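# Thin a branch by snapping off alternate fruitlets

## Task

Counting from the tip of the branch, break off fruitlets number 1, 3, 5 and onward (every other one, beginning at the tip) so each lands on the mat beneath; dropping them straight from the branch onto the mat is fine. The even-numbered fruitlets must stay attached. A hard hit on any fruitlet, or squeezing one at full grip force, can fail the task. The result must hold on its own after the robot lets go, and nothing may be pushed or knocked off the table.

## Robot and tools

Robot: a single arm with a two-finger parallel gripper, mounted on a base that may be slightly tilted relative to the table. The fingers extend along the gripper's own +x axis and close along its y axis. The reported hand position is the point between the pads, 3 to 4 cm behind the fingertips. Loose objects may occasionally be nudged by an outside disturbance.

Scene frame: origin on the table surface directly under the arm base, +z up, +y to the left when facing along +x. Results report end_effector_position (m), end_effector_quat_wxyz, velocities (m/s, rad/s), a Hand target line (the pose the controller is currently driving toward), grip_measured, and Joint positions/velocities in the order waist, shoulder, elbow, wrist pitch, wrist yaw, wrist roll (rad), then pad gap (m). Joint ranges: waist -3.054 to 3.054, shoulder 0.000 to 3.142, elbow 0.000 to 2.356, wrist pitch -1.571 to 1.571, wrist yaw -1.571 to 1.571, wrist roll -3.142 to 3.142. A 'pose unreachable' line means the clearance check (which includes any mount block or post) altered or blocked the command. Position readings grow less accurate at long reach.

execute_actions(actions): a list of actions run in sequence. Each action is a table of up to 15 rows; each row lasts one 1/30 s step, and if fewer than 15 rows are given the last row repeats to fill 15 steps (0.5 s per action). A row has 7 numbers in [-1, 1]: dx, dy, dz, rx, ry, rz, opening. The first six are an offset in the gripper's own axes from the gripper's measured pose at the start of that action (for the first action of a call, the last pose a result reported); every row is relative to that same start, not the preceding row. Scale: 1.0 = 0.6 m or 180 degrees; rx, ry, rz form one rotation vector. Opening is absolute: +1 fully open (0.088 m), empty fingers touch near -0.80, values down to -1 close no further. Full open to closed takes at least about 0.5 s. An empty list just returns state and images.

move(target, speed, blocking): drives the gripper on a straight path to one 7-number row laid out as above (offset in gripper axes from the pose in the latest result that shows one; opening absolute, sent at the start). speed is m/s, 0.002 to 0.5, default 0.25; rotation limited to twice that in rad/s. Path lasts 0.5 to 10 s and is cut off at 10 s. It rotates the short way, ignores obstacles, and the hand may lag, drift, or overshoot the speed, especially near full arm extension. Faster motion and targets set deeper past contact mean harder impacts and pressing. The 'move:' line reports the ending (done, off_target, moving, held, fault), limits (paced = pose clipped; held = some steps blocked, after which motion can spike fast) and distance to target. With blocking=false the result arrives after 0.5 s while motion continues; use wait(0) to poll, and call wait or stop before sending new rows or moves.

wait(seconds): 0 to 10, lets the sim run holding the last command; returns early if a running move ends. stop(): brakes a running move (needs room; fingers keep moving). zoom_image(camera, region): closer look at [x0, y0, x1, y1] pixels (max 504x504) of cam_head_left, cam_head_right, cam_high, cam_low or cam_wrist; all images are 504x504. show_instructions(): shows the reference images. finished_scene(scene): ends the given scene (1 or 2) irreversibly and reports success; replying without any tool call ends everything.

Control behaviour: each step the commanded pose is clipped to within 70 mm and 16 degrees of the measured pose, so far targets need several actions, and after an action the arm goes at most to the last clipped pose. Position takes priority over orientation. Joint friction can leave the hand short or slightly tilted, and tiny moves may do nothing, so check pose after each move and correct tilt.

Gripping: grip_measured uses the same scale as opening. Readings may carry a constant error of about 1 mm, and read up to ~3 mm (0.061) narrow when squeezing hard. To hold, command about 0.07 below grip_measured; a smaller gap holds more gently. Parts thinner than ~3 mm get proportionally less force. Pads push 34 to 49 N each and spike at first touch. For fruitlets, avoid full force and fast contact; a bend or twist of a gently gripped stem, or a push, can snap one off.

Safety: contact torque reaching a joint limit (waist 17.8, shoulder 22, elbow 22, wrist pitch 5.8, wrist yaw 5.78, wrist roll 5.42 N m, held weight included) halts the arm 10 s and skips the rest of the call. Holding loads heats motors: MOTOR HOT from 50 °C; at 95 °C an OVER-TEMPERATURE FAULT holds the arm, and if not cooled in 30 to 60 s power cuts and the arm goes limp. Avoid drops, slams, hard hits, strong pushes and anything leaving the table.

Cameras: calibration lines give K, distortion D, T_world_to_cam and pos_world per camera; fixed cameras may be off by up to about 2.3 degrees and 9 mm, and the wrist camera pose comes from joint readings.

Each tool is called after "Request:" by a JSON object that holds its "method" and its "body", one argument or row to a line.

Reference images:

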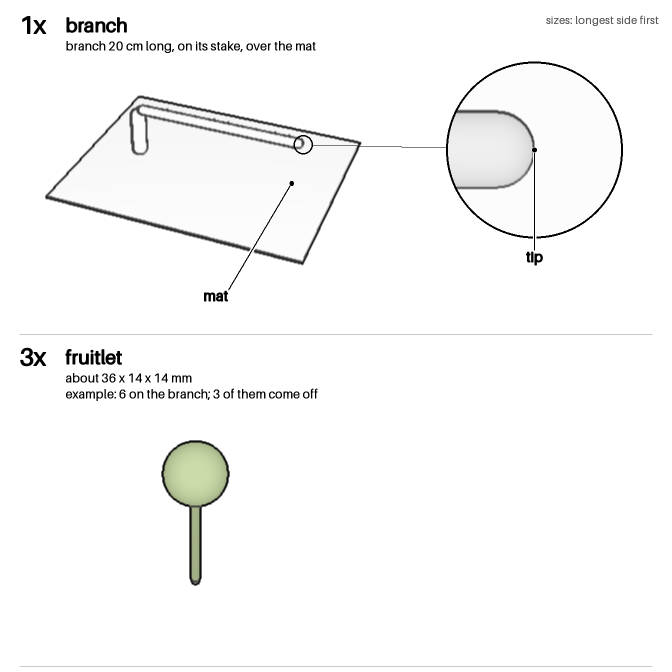

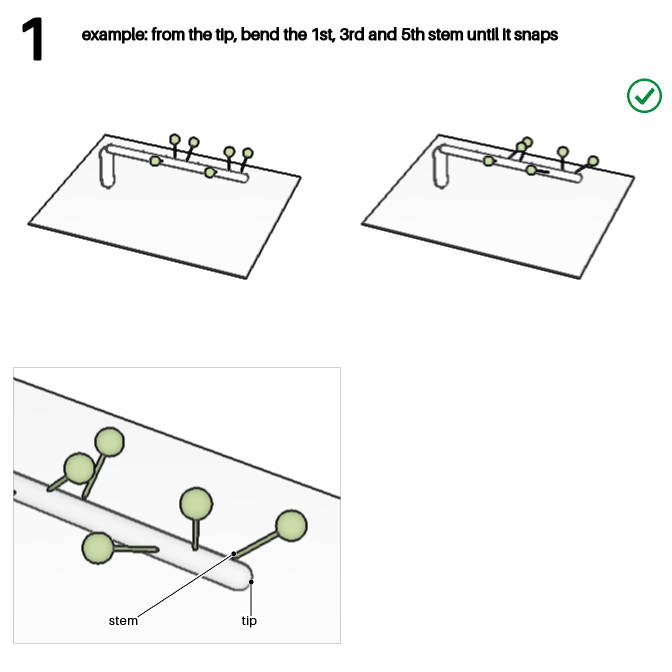

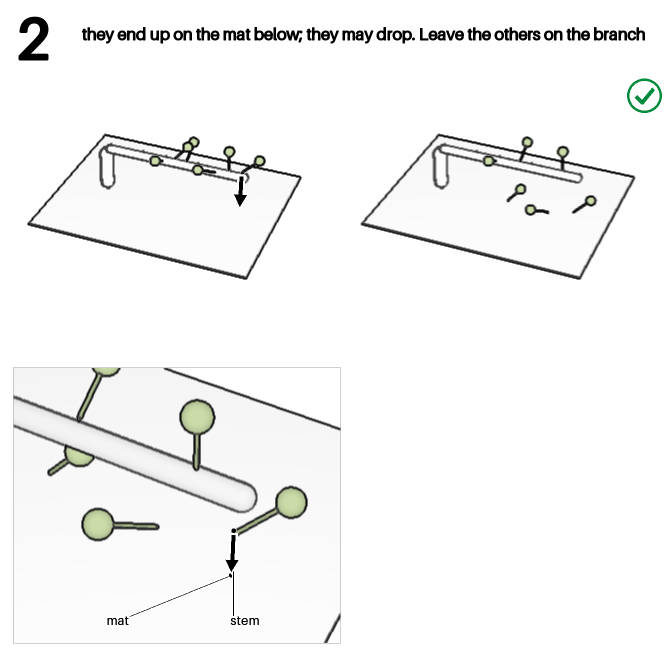

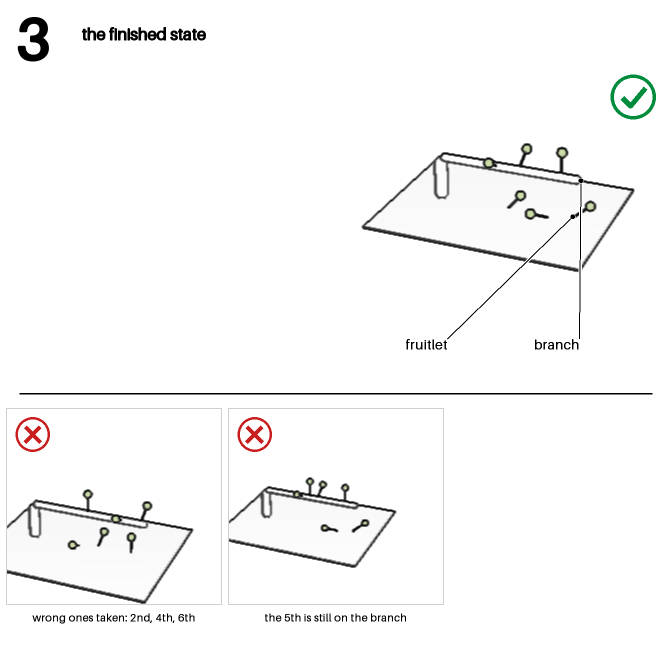

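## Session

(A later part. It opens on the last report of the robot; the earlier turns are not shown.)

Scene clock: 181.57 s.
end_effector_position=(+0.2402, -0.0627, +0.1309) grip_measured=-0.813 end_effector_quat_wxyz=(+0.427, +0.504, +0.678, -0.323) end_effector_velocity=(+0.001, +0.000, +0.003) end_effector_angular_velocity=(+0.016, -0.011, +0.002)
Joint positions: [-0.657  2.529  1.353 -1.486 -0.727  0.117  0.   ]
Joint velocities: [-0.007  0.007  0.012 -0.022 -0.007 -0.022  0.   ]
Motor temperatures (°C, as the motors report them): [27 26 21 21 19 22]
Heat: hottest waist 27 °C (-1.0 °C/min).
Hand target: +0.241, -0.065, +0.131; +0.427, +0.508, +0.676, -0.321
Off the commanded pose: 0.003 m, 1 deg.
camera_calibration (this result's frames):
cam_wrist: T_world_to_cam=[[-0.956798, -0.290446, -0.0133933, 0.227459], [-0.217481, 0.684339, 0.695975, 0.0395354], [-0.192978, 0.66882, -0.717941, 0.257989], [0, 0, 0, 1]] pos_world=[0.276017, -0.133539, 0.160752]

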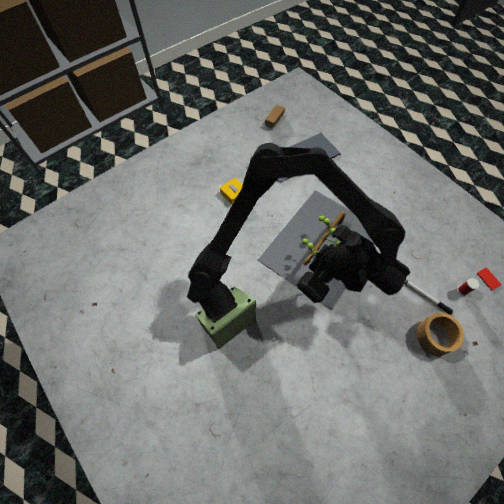

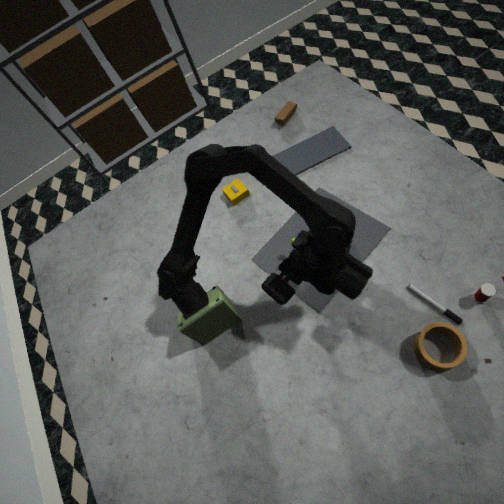

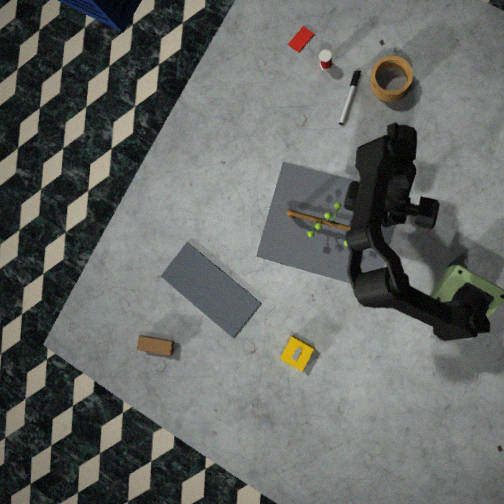

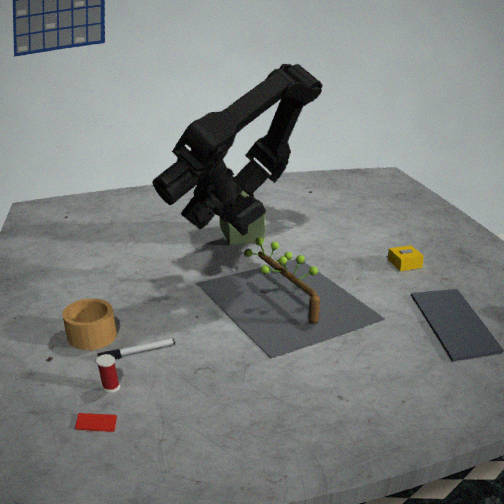

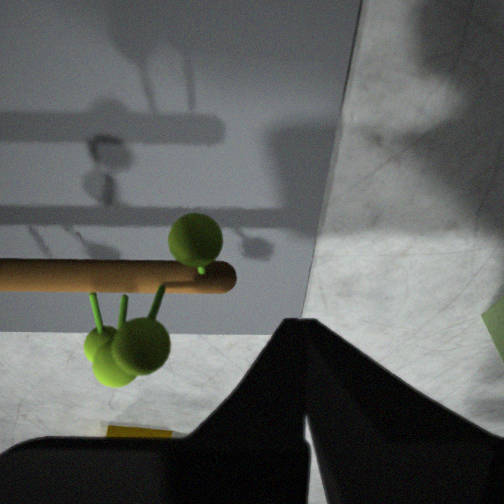

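Request:
{"method": "move", "body": {
  "target": [-0.002,0.051,0.029,0,0,0,-1],
  "speed": 0.04
}}

Request:
{"method": "move", "body": {
  "target": [0.03,0,0.014,0,0,0,-1],
  "speed": 0.015
}}

Request:
{"method": "zoom_image", "body": {
  "camera": "cam_low",
  "region": [200, 200, 340, 320]
}}

Scene clock: 195.97 s.
end_effector_position=(+0.2727, -0.0688, +0.1255) grip_measured=-0.813 end_effector_quat_wxyz=(+0.430, +0.500, +0.679, -0.323) end_effector_velocity=(+0.005, +0.001, +0.000) end_effector_angular_velocity=(+0.011, -0.018, -0.002)
Joint positions: [-0.601  2.606  1.505 -1.529 -0.772  0.151  0.   ]
Joint velocities: [ 0.002  0.007  0.012 -0.007 -0.022 -0.007  0.   ]
Motor temperatures (°C, as the motors report them): [27 26 21 21 19 22]
Heat: hottest waist 27 °C (-1.0 °C/min).
Hand target: +0.274, -0.070, +0.124; +0.428, +0.504, +0.678, -0.323
Off the commanded pose: 0.002 m, 1 deg.
move: done
camera_calibration (this result's frames):
cam_wrist: T_world_to_cam=[[-0.954513, -0.297904, -0.0125361, 0.25548], [-0.223255, 0.686198, 0.692307, 0.0567324], [-0.197639, 0.663616, -0.721494, 0.265818], [0, 0, 0, 1]] pos_world=[0.309061, -0.139222, 0.155713]

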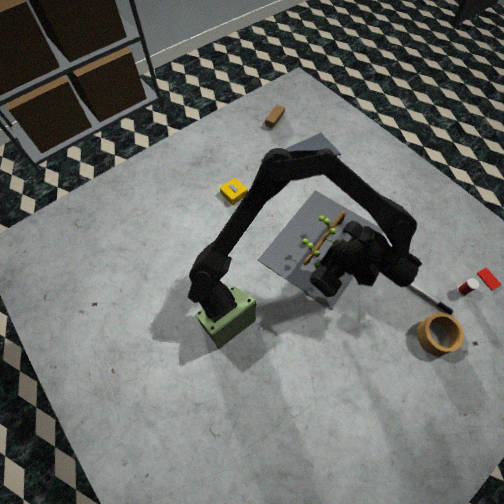

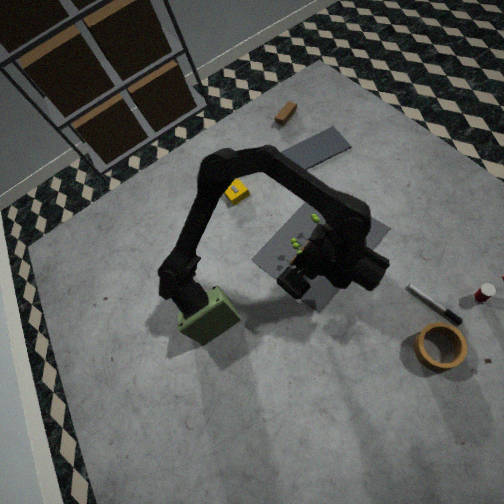

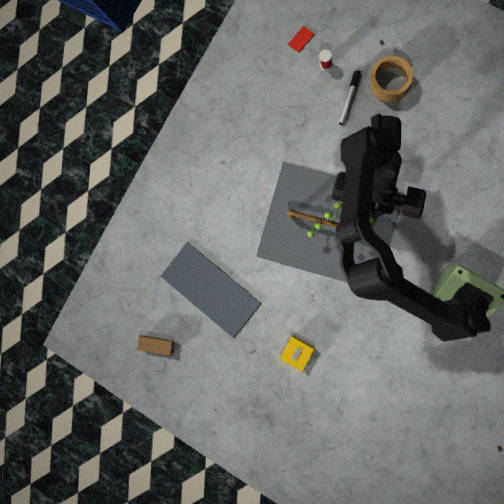

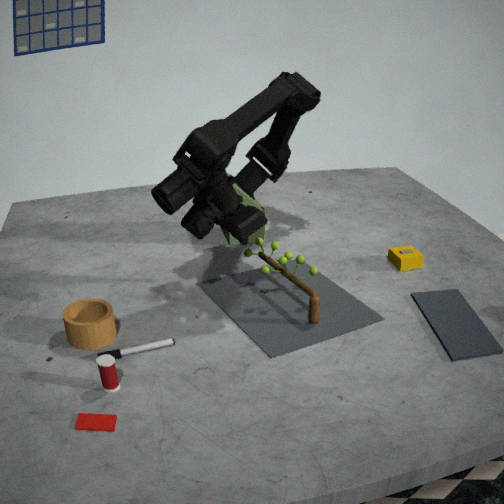

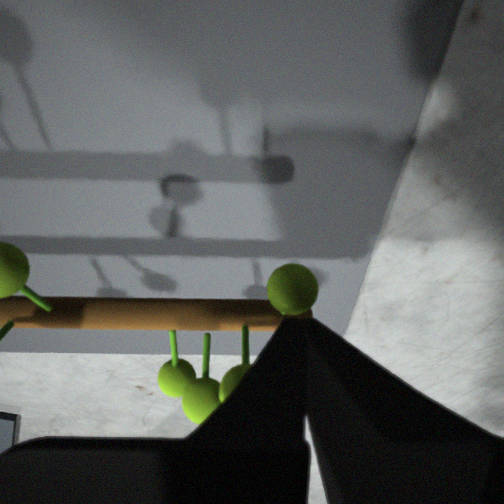

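Scene clock: 197.50 s.
end_effector_position=(+0.2744, -0.0687, +0.1092) grip_measured=-0.813 end_effector_quat_wxyz=(+0.436, +0.495, +0.679, -0.322) end_effector_velocity=(+0.003, +0.001, +0.000) end_effector_angular_velocity=(+0.007, -0.027, +0.000)
Joint positions: [-0.569  2.614  1.474 -1.461 -0.796  0.172  0.   ]
Joint velocities: [-0.002 -0.002 -0.002  0.007 -0.022 -0.007  0.   ]
Motor temperatures (°C, as the motors report them): [28 26 21 21 19 22]
Heat: hottest waist 28 °C (+0.0 °C/min).
Hand target: +0.273, -0.069, +0.106; +0.430, +0.500, +0.678, -0.323
Off the commanded pose: 0.004 m, 1 deg.
move: done
camera_calibration (this result's frames):
cam_wrist: T_world_to_cam=[[-0.950928, -0.309025, -0.0154913, 0.255538], [-0.235302, 0.689741, 0.684756, 0.0727127], [-0.200922, 0.654799, -0.728608, 0.255347], [0, 0, 0, 1]] pos_world=[0.311412, -0.138386, 0.140216]

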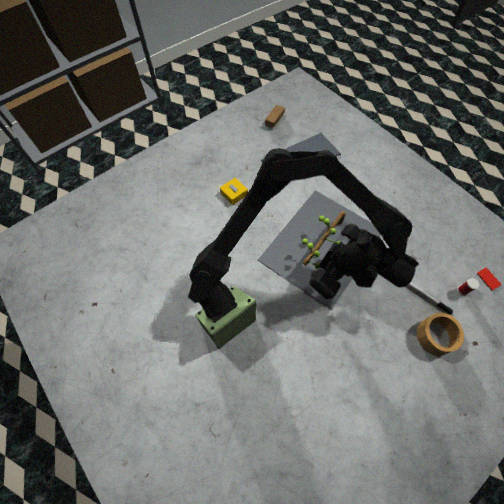

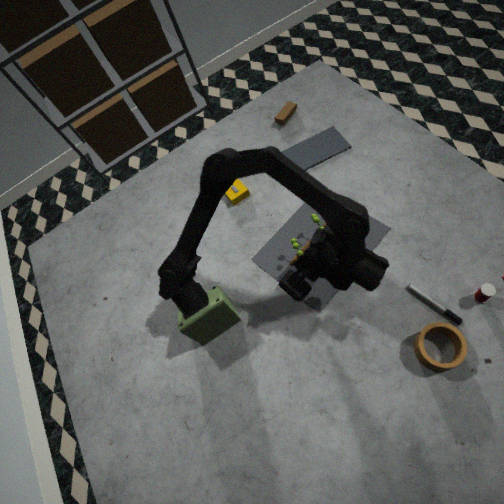

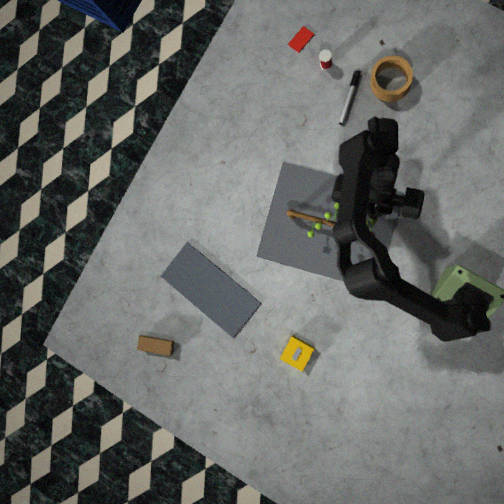

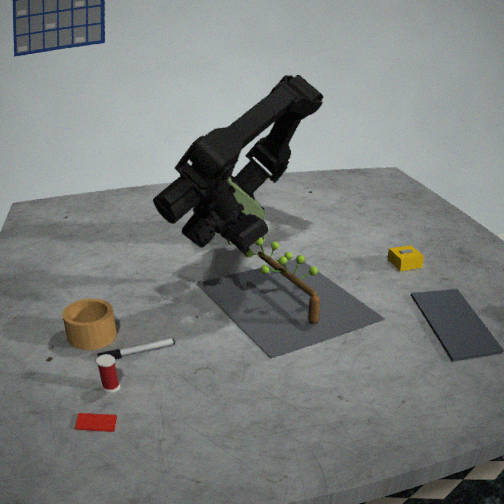

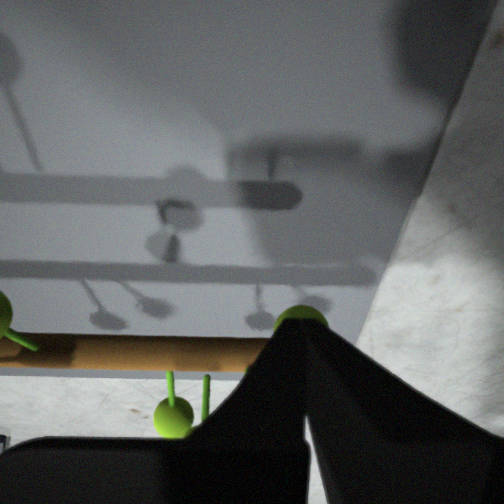

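Region (200, 200, 340, 320) of cam_low's 504x504 image, scaled by 3.600, with more detail than that image has; it fills the top 432 rows of this view, and the rest is white.

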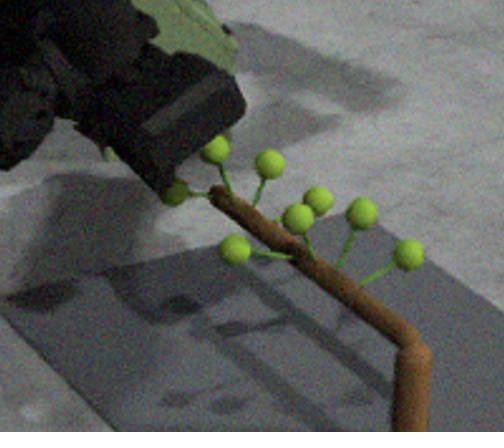

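Request:
{"method": "move", "body": {
  "target": [0.024,0,0.013,0,0,0,-1],
  "speed": 0.015
}}

Request:
{"method": "zoom_image", "body": {
  "camera": "cam_low",
  "region": [200, 200, 340, 320]
}}

Scene clock: 206.50 s.
end_effector_position=(+0.2768, -0.0698, +0.0964) grip_measured=-0.813 end_effector_quat_wxyz=(+0.443, +0.490, +0.679, -0.321) end_effector_velocity=(-0.001, +0.002, +0.001) end_effector_angular_velocity=(+0.009, +0.003, -0.019)
Joint positions: [-0.543  2.625  1.459 -1.405 -0.814  0.19   0.   ]
Joint velocities: [-0.002 -0.002 -0.007 -0.007 -0.007  0.007  0.   ]
Motor temperatures (°C, as the motors report them): [28 26 21 21 19 22]
Heat: hottest waist 28 °C (+1.0 °C/min).
Hand target: +0.275, -0.070, +0.093; +0.437, +0.495, +0.679, -0.322
Off the commanded pose: 0.004 m, 1 deg.
move: done
camera_calibration (this result's frames):
cam_wrist: T_world_to_cam=[[-0.946905, -0.32098, -0.0185393, 0.255642], [-0.248263, 0.693313, 0.676522, 0.0874187], [-0.204296, 0.645205, -0.736189, 0.248232], [0, 0, 0, 1]] pos_world=[0.314484, -0.138713, 0.128344]

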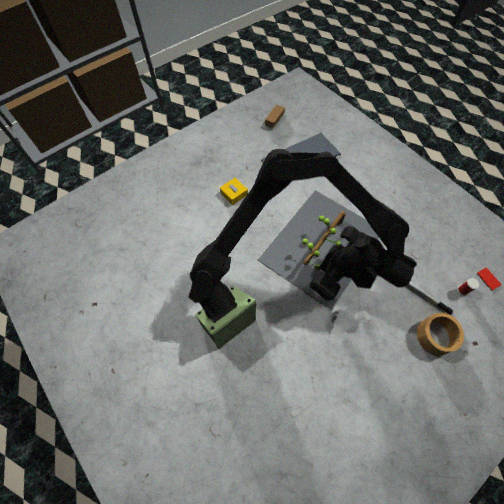

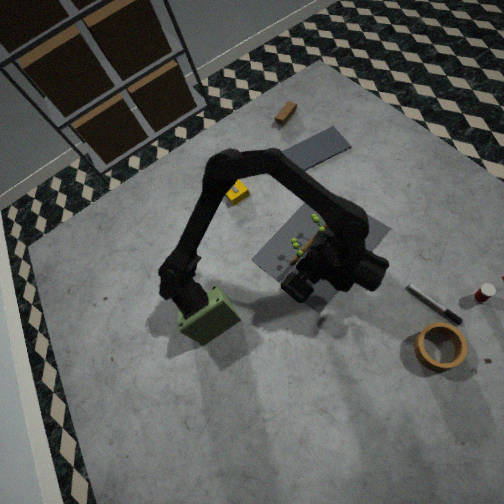

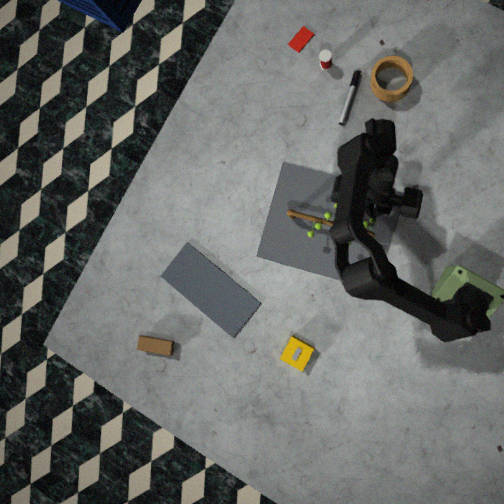

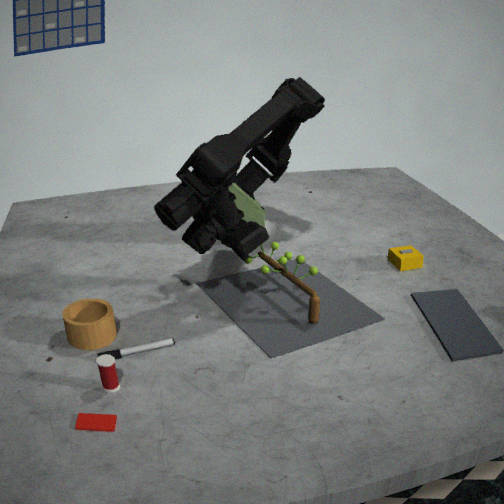

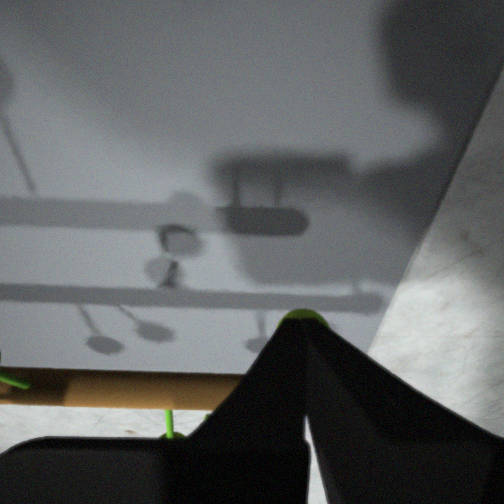

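Region (200, 200, 340, 320) of cam_low's 504x504 image, scaled by 3.600, with more detail than that image has; it fills the top 432 rows of this view, and the rest is white.

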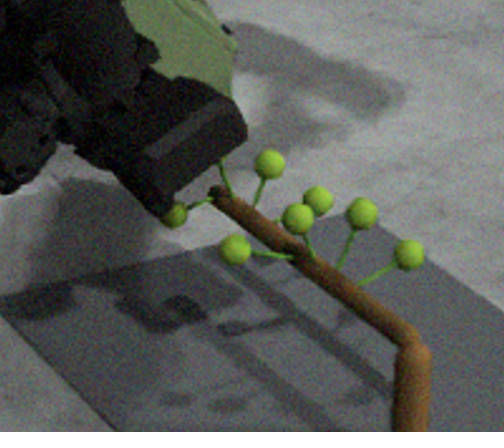

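Request:
{"method": "move", "body": {
  "target": [0.018,0,0.014,0,0,0,-1],
  "speed": 0.015
}}

Request:
{"method": "zoom_image", "body": {
  "camera": "cam_low",
  "region": [200, 200, 340, 320]
}}

Scene clock: 215.87 s.
end_effector_position=(+0.2797, -0.0725, +0.0863) grip_measured=-0.813 end_effector_quat_wxyz=(+0.448, +0.485, +0.679, -0.320) end_effector_velocity=(-0.002, +0.000, +0.001) end_effector_angular_velocity=(+0.003, +0.000, +0.017)
Joint positions: [-0.524  2.641  1.459 -1.365 -0.825  0.203  0.   ]
Joint velocities: [-0.002 -0.002 -0.002 -0.007  0.007 -0.022  0.   ]
Motor temperatures (°C, as the motors report them): [28 26 21 21 19 22]
Heat: hottest waist 28 °C (+1.0 °C/min).
Hand target: +0.278, -0.073, +0.083; +0.443, +0.490, +0.679, -0.321
Off the commanded pose: 0.004 m, 1 deg.
move: done
camera_calibration (this result's frames):
cam_wrist: T_world_to_cam=[[-0.943096, -0.33187, -0.0207691, 0.255668], [-0.259611, 0.695848, 0.669625, 0.100779], [-0.207776, 0.636913, -0.742409, 0.244117], [0, 0, 0, 1]] pos_world=[0.318005, -0.14076, 0.119061]

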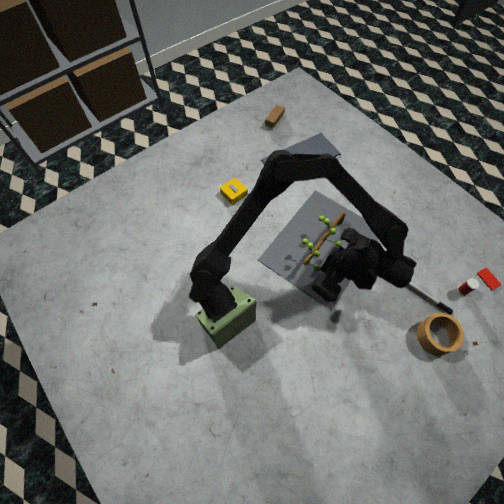

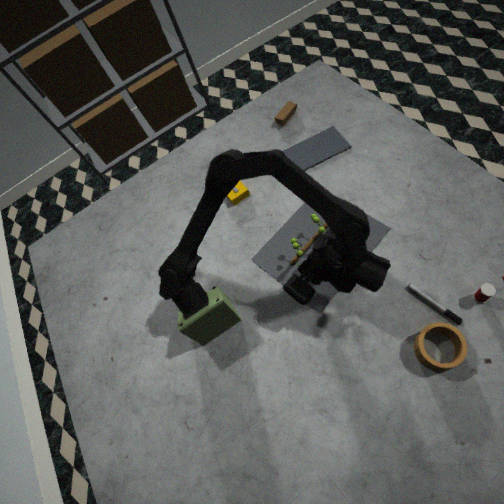

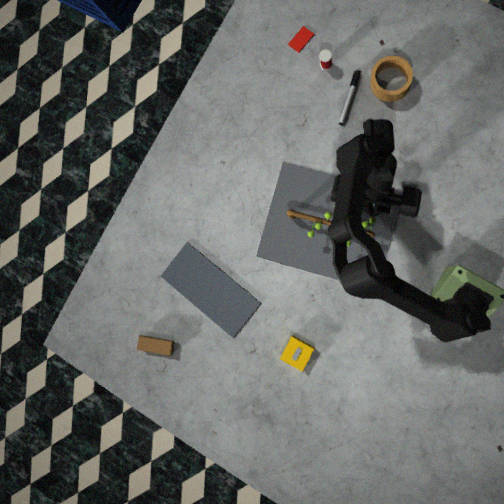

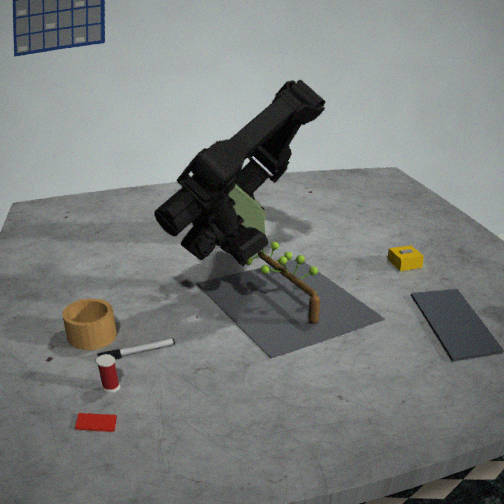

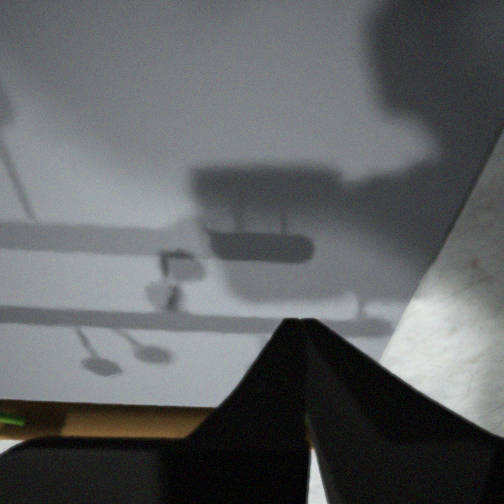

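Region (200, 200, 340, 320) of cam_low's 504x504 image, scaled by 3.600, with more detail than that image has; it fills the top 432 rows of this view, and the rest is white.

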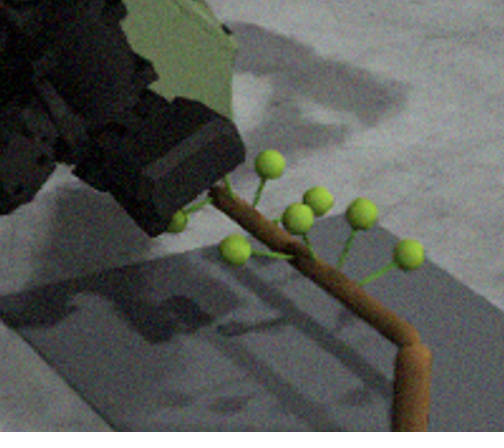

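Request:
{"method": "move", "body": {
  "target": [-0.057,-0.007,-0.023,0,0,0,-1],
  "speed": 0.03
}}

Request:
{"method": "move", "body": {
  "target": [0,0,0,0,0,0,-0.25]
}}

Scene clock: 231.27 s.
end_effector_position=(+0.2736, -0.0744, +0.1179) grip_measured=-0.813 end_effector_quat_wxyz=(+0.440, +0.490, +0.681, -0.321) end_effector_velocity=(-0.003, +0.005, +0.002) end_effector_angular_velocity=(+0.027, +0.014, -0.023)
Joint positions: [-0.592  2.619  1.503 -1.49  -0.769  0.149  0.   ]
Joint velocities: [-0.002  0.002 -0.002 -0.037 -0.007 -0.007  0.   ]
Motor temperatures (°C, as the motors report them): [28 27 21 21 19 22]
Heat: hottest waist 28 °C (+1.0 °C/min).
Hand target: +0.276, -0.075, +0.123; +0.449, +0.485, +0.679, -0.320
Off the commanded pose: 0.006 m, 1 deg.
move: done
camera_calibration (this result's frames):
cam_wrist: T_world_to_cam=[[-0.946842, -0.321396, -0.0139508, 0.250868], [-0.24455, 0.690921, 0.680311, 0.0736535], [-0.20901, 0.647559, -0.732791, 0.267458], [0, 0, 0, 1]] pos_world=[0.311446, -0.143455, 0.149383]

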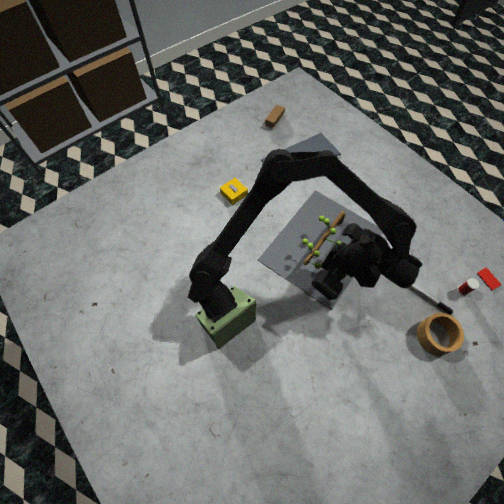

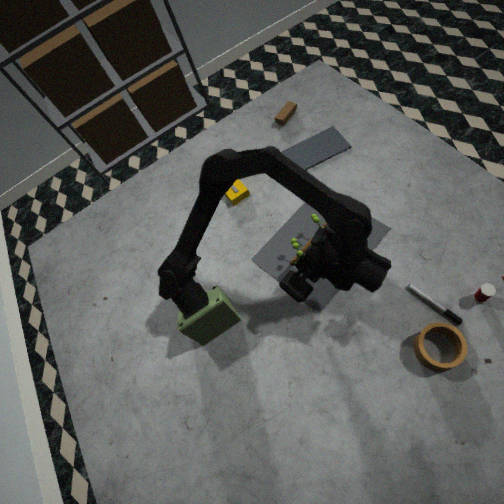

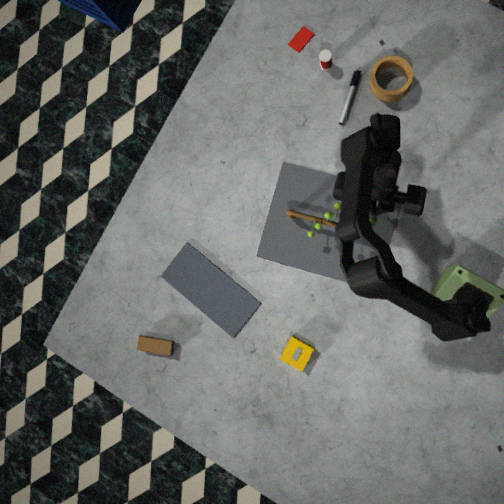

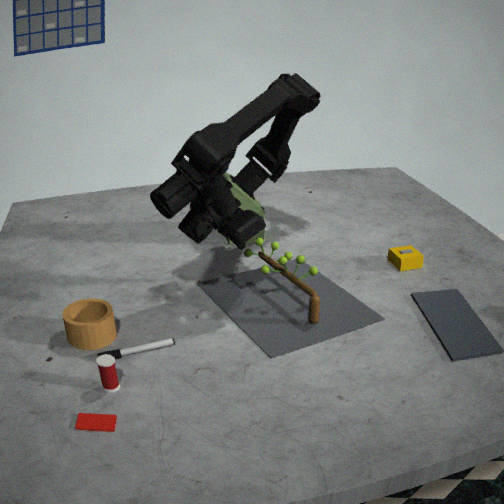

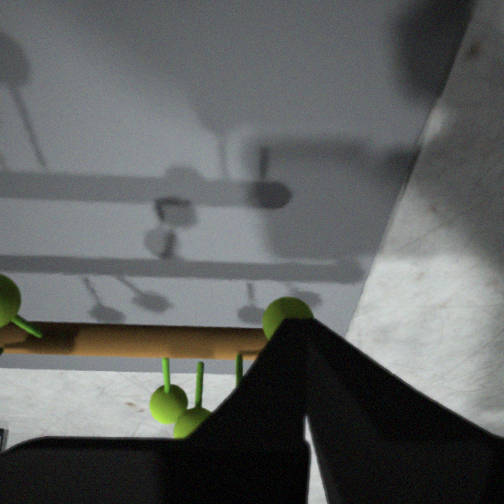

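Scene clock: 231.93 s.
end_effector_position=(+0.2736, -0.0744, +0.1179) grip_measured=-0.254 end_effector_quat_wxyz=(+0.440, +0.490, +0.681, -0.321) end_effector_velocity=(-0.001, +0.001, +0.002) end_effector_angular_velocity=(+0.013, -0.012, +0.005)
Joint positions: [-0.592  2.619  1.503 -1.49  -0.769  0.149  0.027]
Joint velocities: [-0.007 -0.002 -0.007 -0.007 -0.007 -0.022  0.001]
Motor temperatures (°C, as the motors report them): [28 27 21 21 19 22]
Heat: hottest waist 28 °C (+1.0 °C/min).
Hand target: +0.274, -0.074, +0.118; +0.440, +0.490, +0.681, -0.321
Off the commanded pose: 0.000 m, 0 deg.
move: done
camera_calibration (this result's frames):
cam_wrist: T_world_to_cam=[[-0.946842, -0.321396, -0.0139508, 0.250868], [-0.24455, 0.690921, 0.680311, 0.0736535], [-0.20901, 0.647559, -0.732791, 0.267458], [0, 0, 0, 1]] pos_world=[0.311446, -0.143455, 0.149383]

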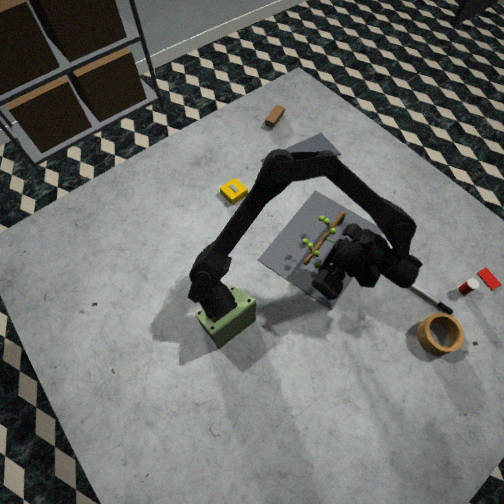

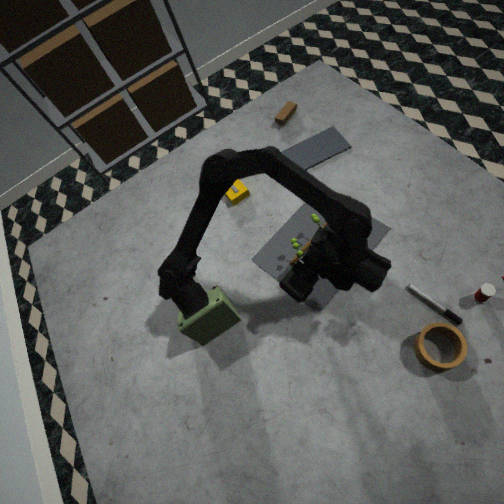

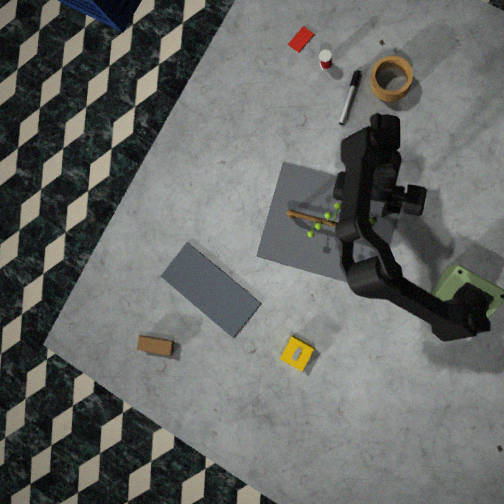

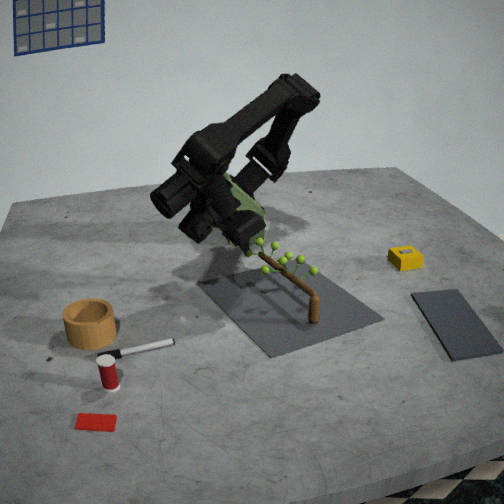

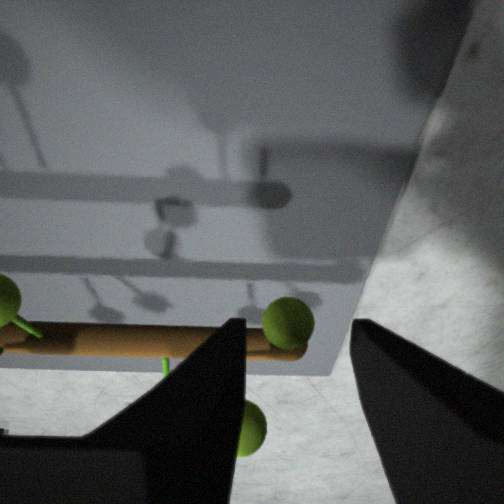

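Request:
{"method": "move", "body": {
  "target": [0.04,0.006,0,0,0,0,-0.25],
  "speed": 0.02
}}

Request:
{"method": "zoom_image", "body": {
  "camera": "cam_low",
  "region": [200, 200, 340, 320]
}}

Scene clock: 243.60 s.
end_effector_position=(+0.2729, -0.0660, +0.0943) grip_measured=-0.252 end_effector_quat_wxyz=(+0.437, +0.490, +0.682, -0.322) end_effector_velocity=(-0.001, -0.000, -0.001) end_effector_angular_velocity=(+0.004, -0.003, -0.013)
Joint positions: [-0.536  2.619  1.441 -1.406 -0.812  0.188  0.027]
Joint velocities: [-0.002  0.002 -0.007  0.007 -0.007  0.007 -0.   ]
Motor temperatures (°C, as the motors report them): [28 27 21 21 19 22]
Heat: hottest waist 28 °C (+1.0 °C/min).
Hand target: +0.274, -0.064, +0.096; +0.440, +0.490, +0.681, -0.321
Off the commanded pose: 0.003 m, 0 deg.
move: done
camera_calibration (this result's frames):
cam_wrist: T_world_to_cam=[[-0.947407, -0.319943, -0.00752429, 0.252285], [-0.238284, 0.689516, 0.683951, 0.0815112], [-0.213637, 0.649773, -0.729489, 0.245705], [0, 0, 0, 1]] pos_world=[0.310931, -0.135139, 0.125388]

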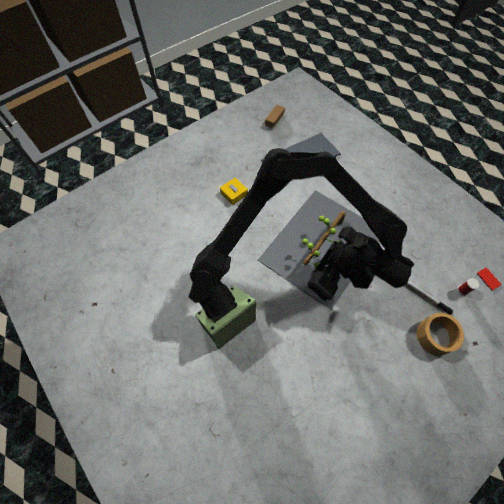

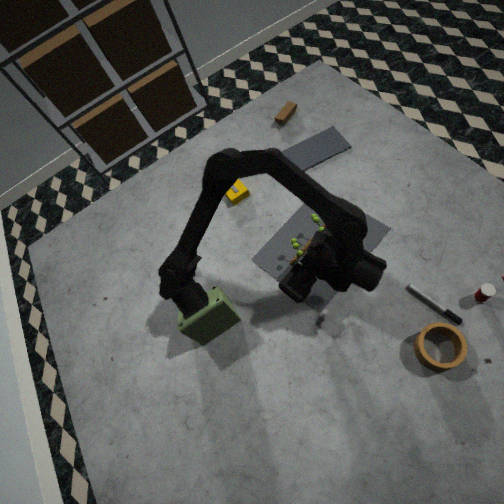

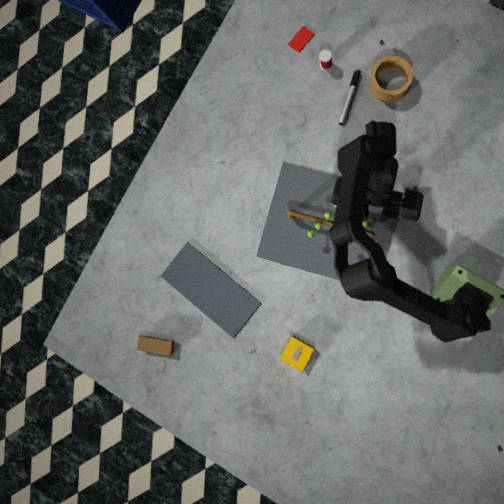

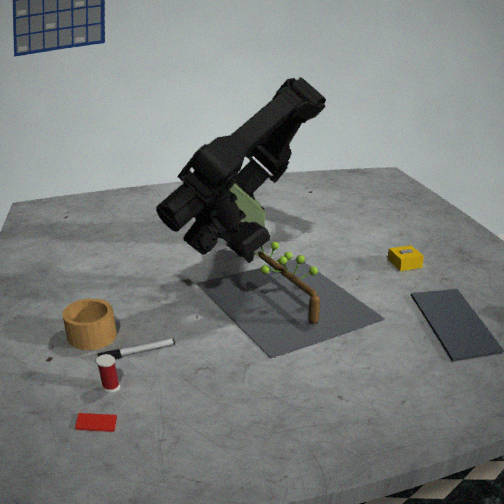

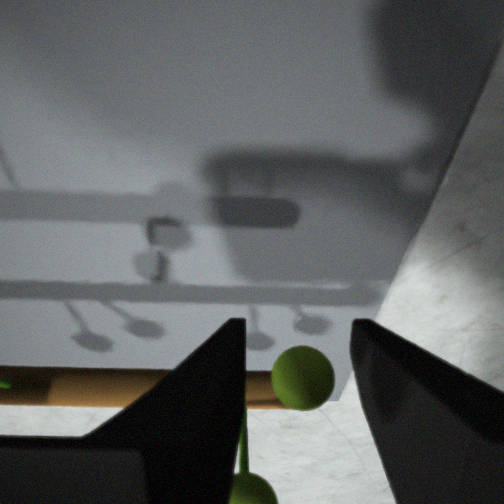

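Region (200, 200, 340, 320) of cam_low's 504x504 image, scaled by 3.600, with more detail than that image has; it fills the top 432 rows of this view, and the rest is white.

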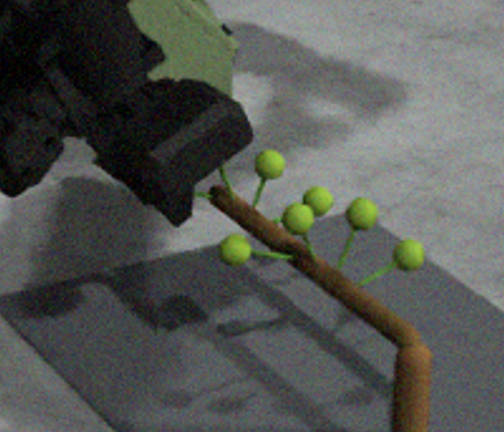

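Request:
{"method": "move", "body": {
  "target": [0,0,0,0,0,0,-0.53]
}}

Scene clock: 249.77 s.
end_effector_position=(+0.2729, -0.0660, +0.0943) grip_measured=-0.524 end_effector_quat_wxyz=(+0.437, +0.490, +0.682, -0.322) end_effector_velocity=(-0.002, -0.001, -0.000) end_effector_angular_velocity=(-0.002, -0.006, +0.023)
Joint positions: [-0.536  2.619  1.44  -1.405 -0.812  0.189  0.013]
Joint velocities: [-0.002 -0.002 -0.007  0.007  0.007 -0.022 -0.   ]
Motor temperatures (°C, as the motors report them): [28 28 21 21 19 22]
Heat: hottest waist 28 °C (+1.0 °C/min).
Hand target: +0.273, -0.066, +0.094; +0.437, +0.490, +0.682, -0.322
Off the commanded pose: 0.000 m, 0 deg.
move: done
camera_calibration (this result's frames):
cam_wrist: T_world_to_cam=[[-0.947489, -0.31969, -0.00786639, 0.252356], [-0.238363, 0.689629, 0.683809, 0.0816447], [-0.213182, 0.649777, -0.729619, 0.245555], [0, 0, 0, 1]] pos_world=[0.310914, -0.135185, 0.125317]

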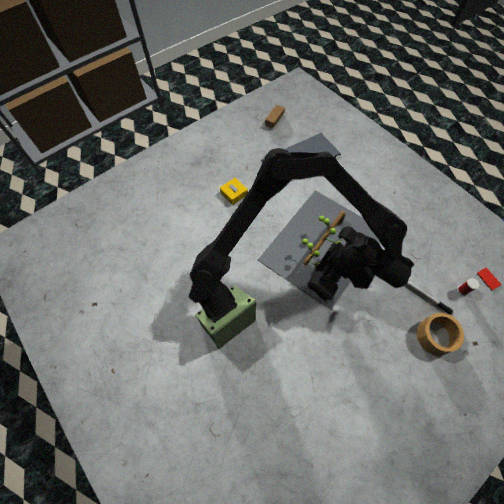

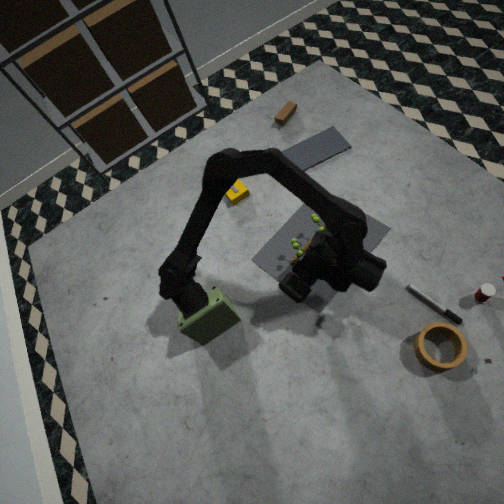

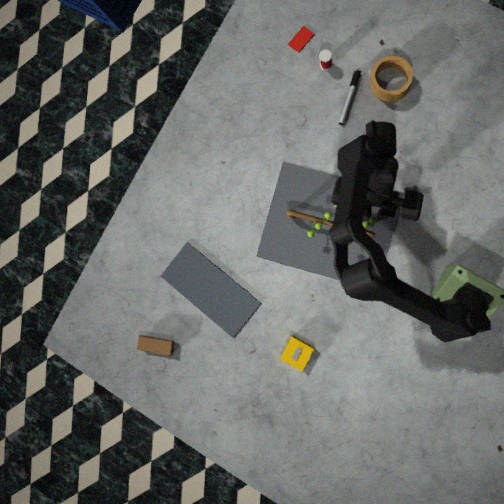

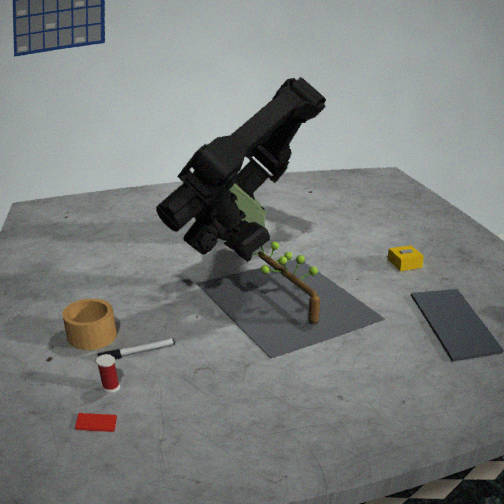

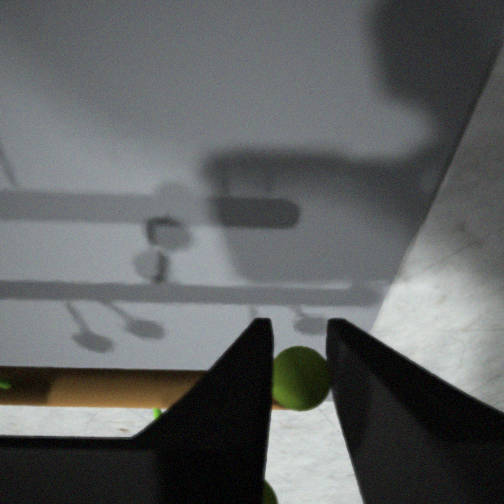

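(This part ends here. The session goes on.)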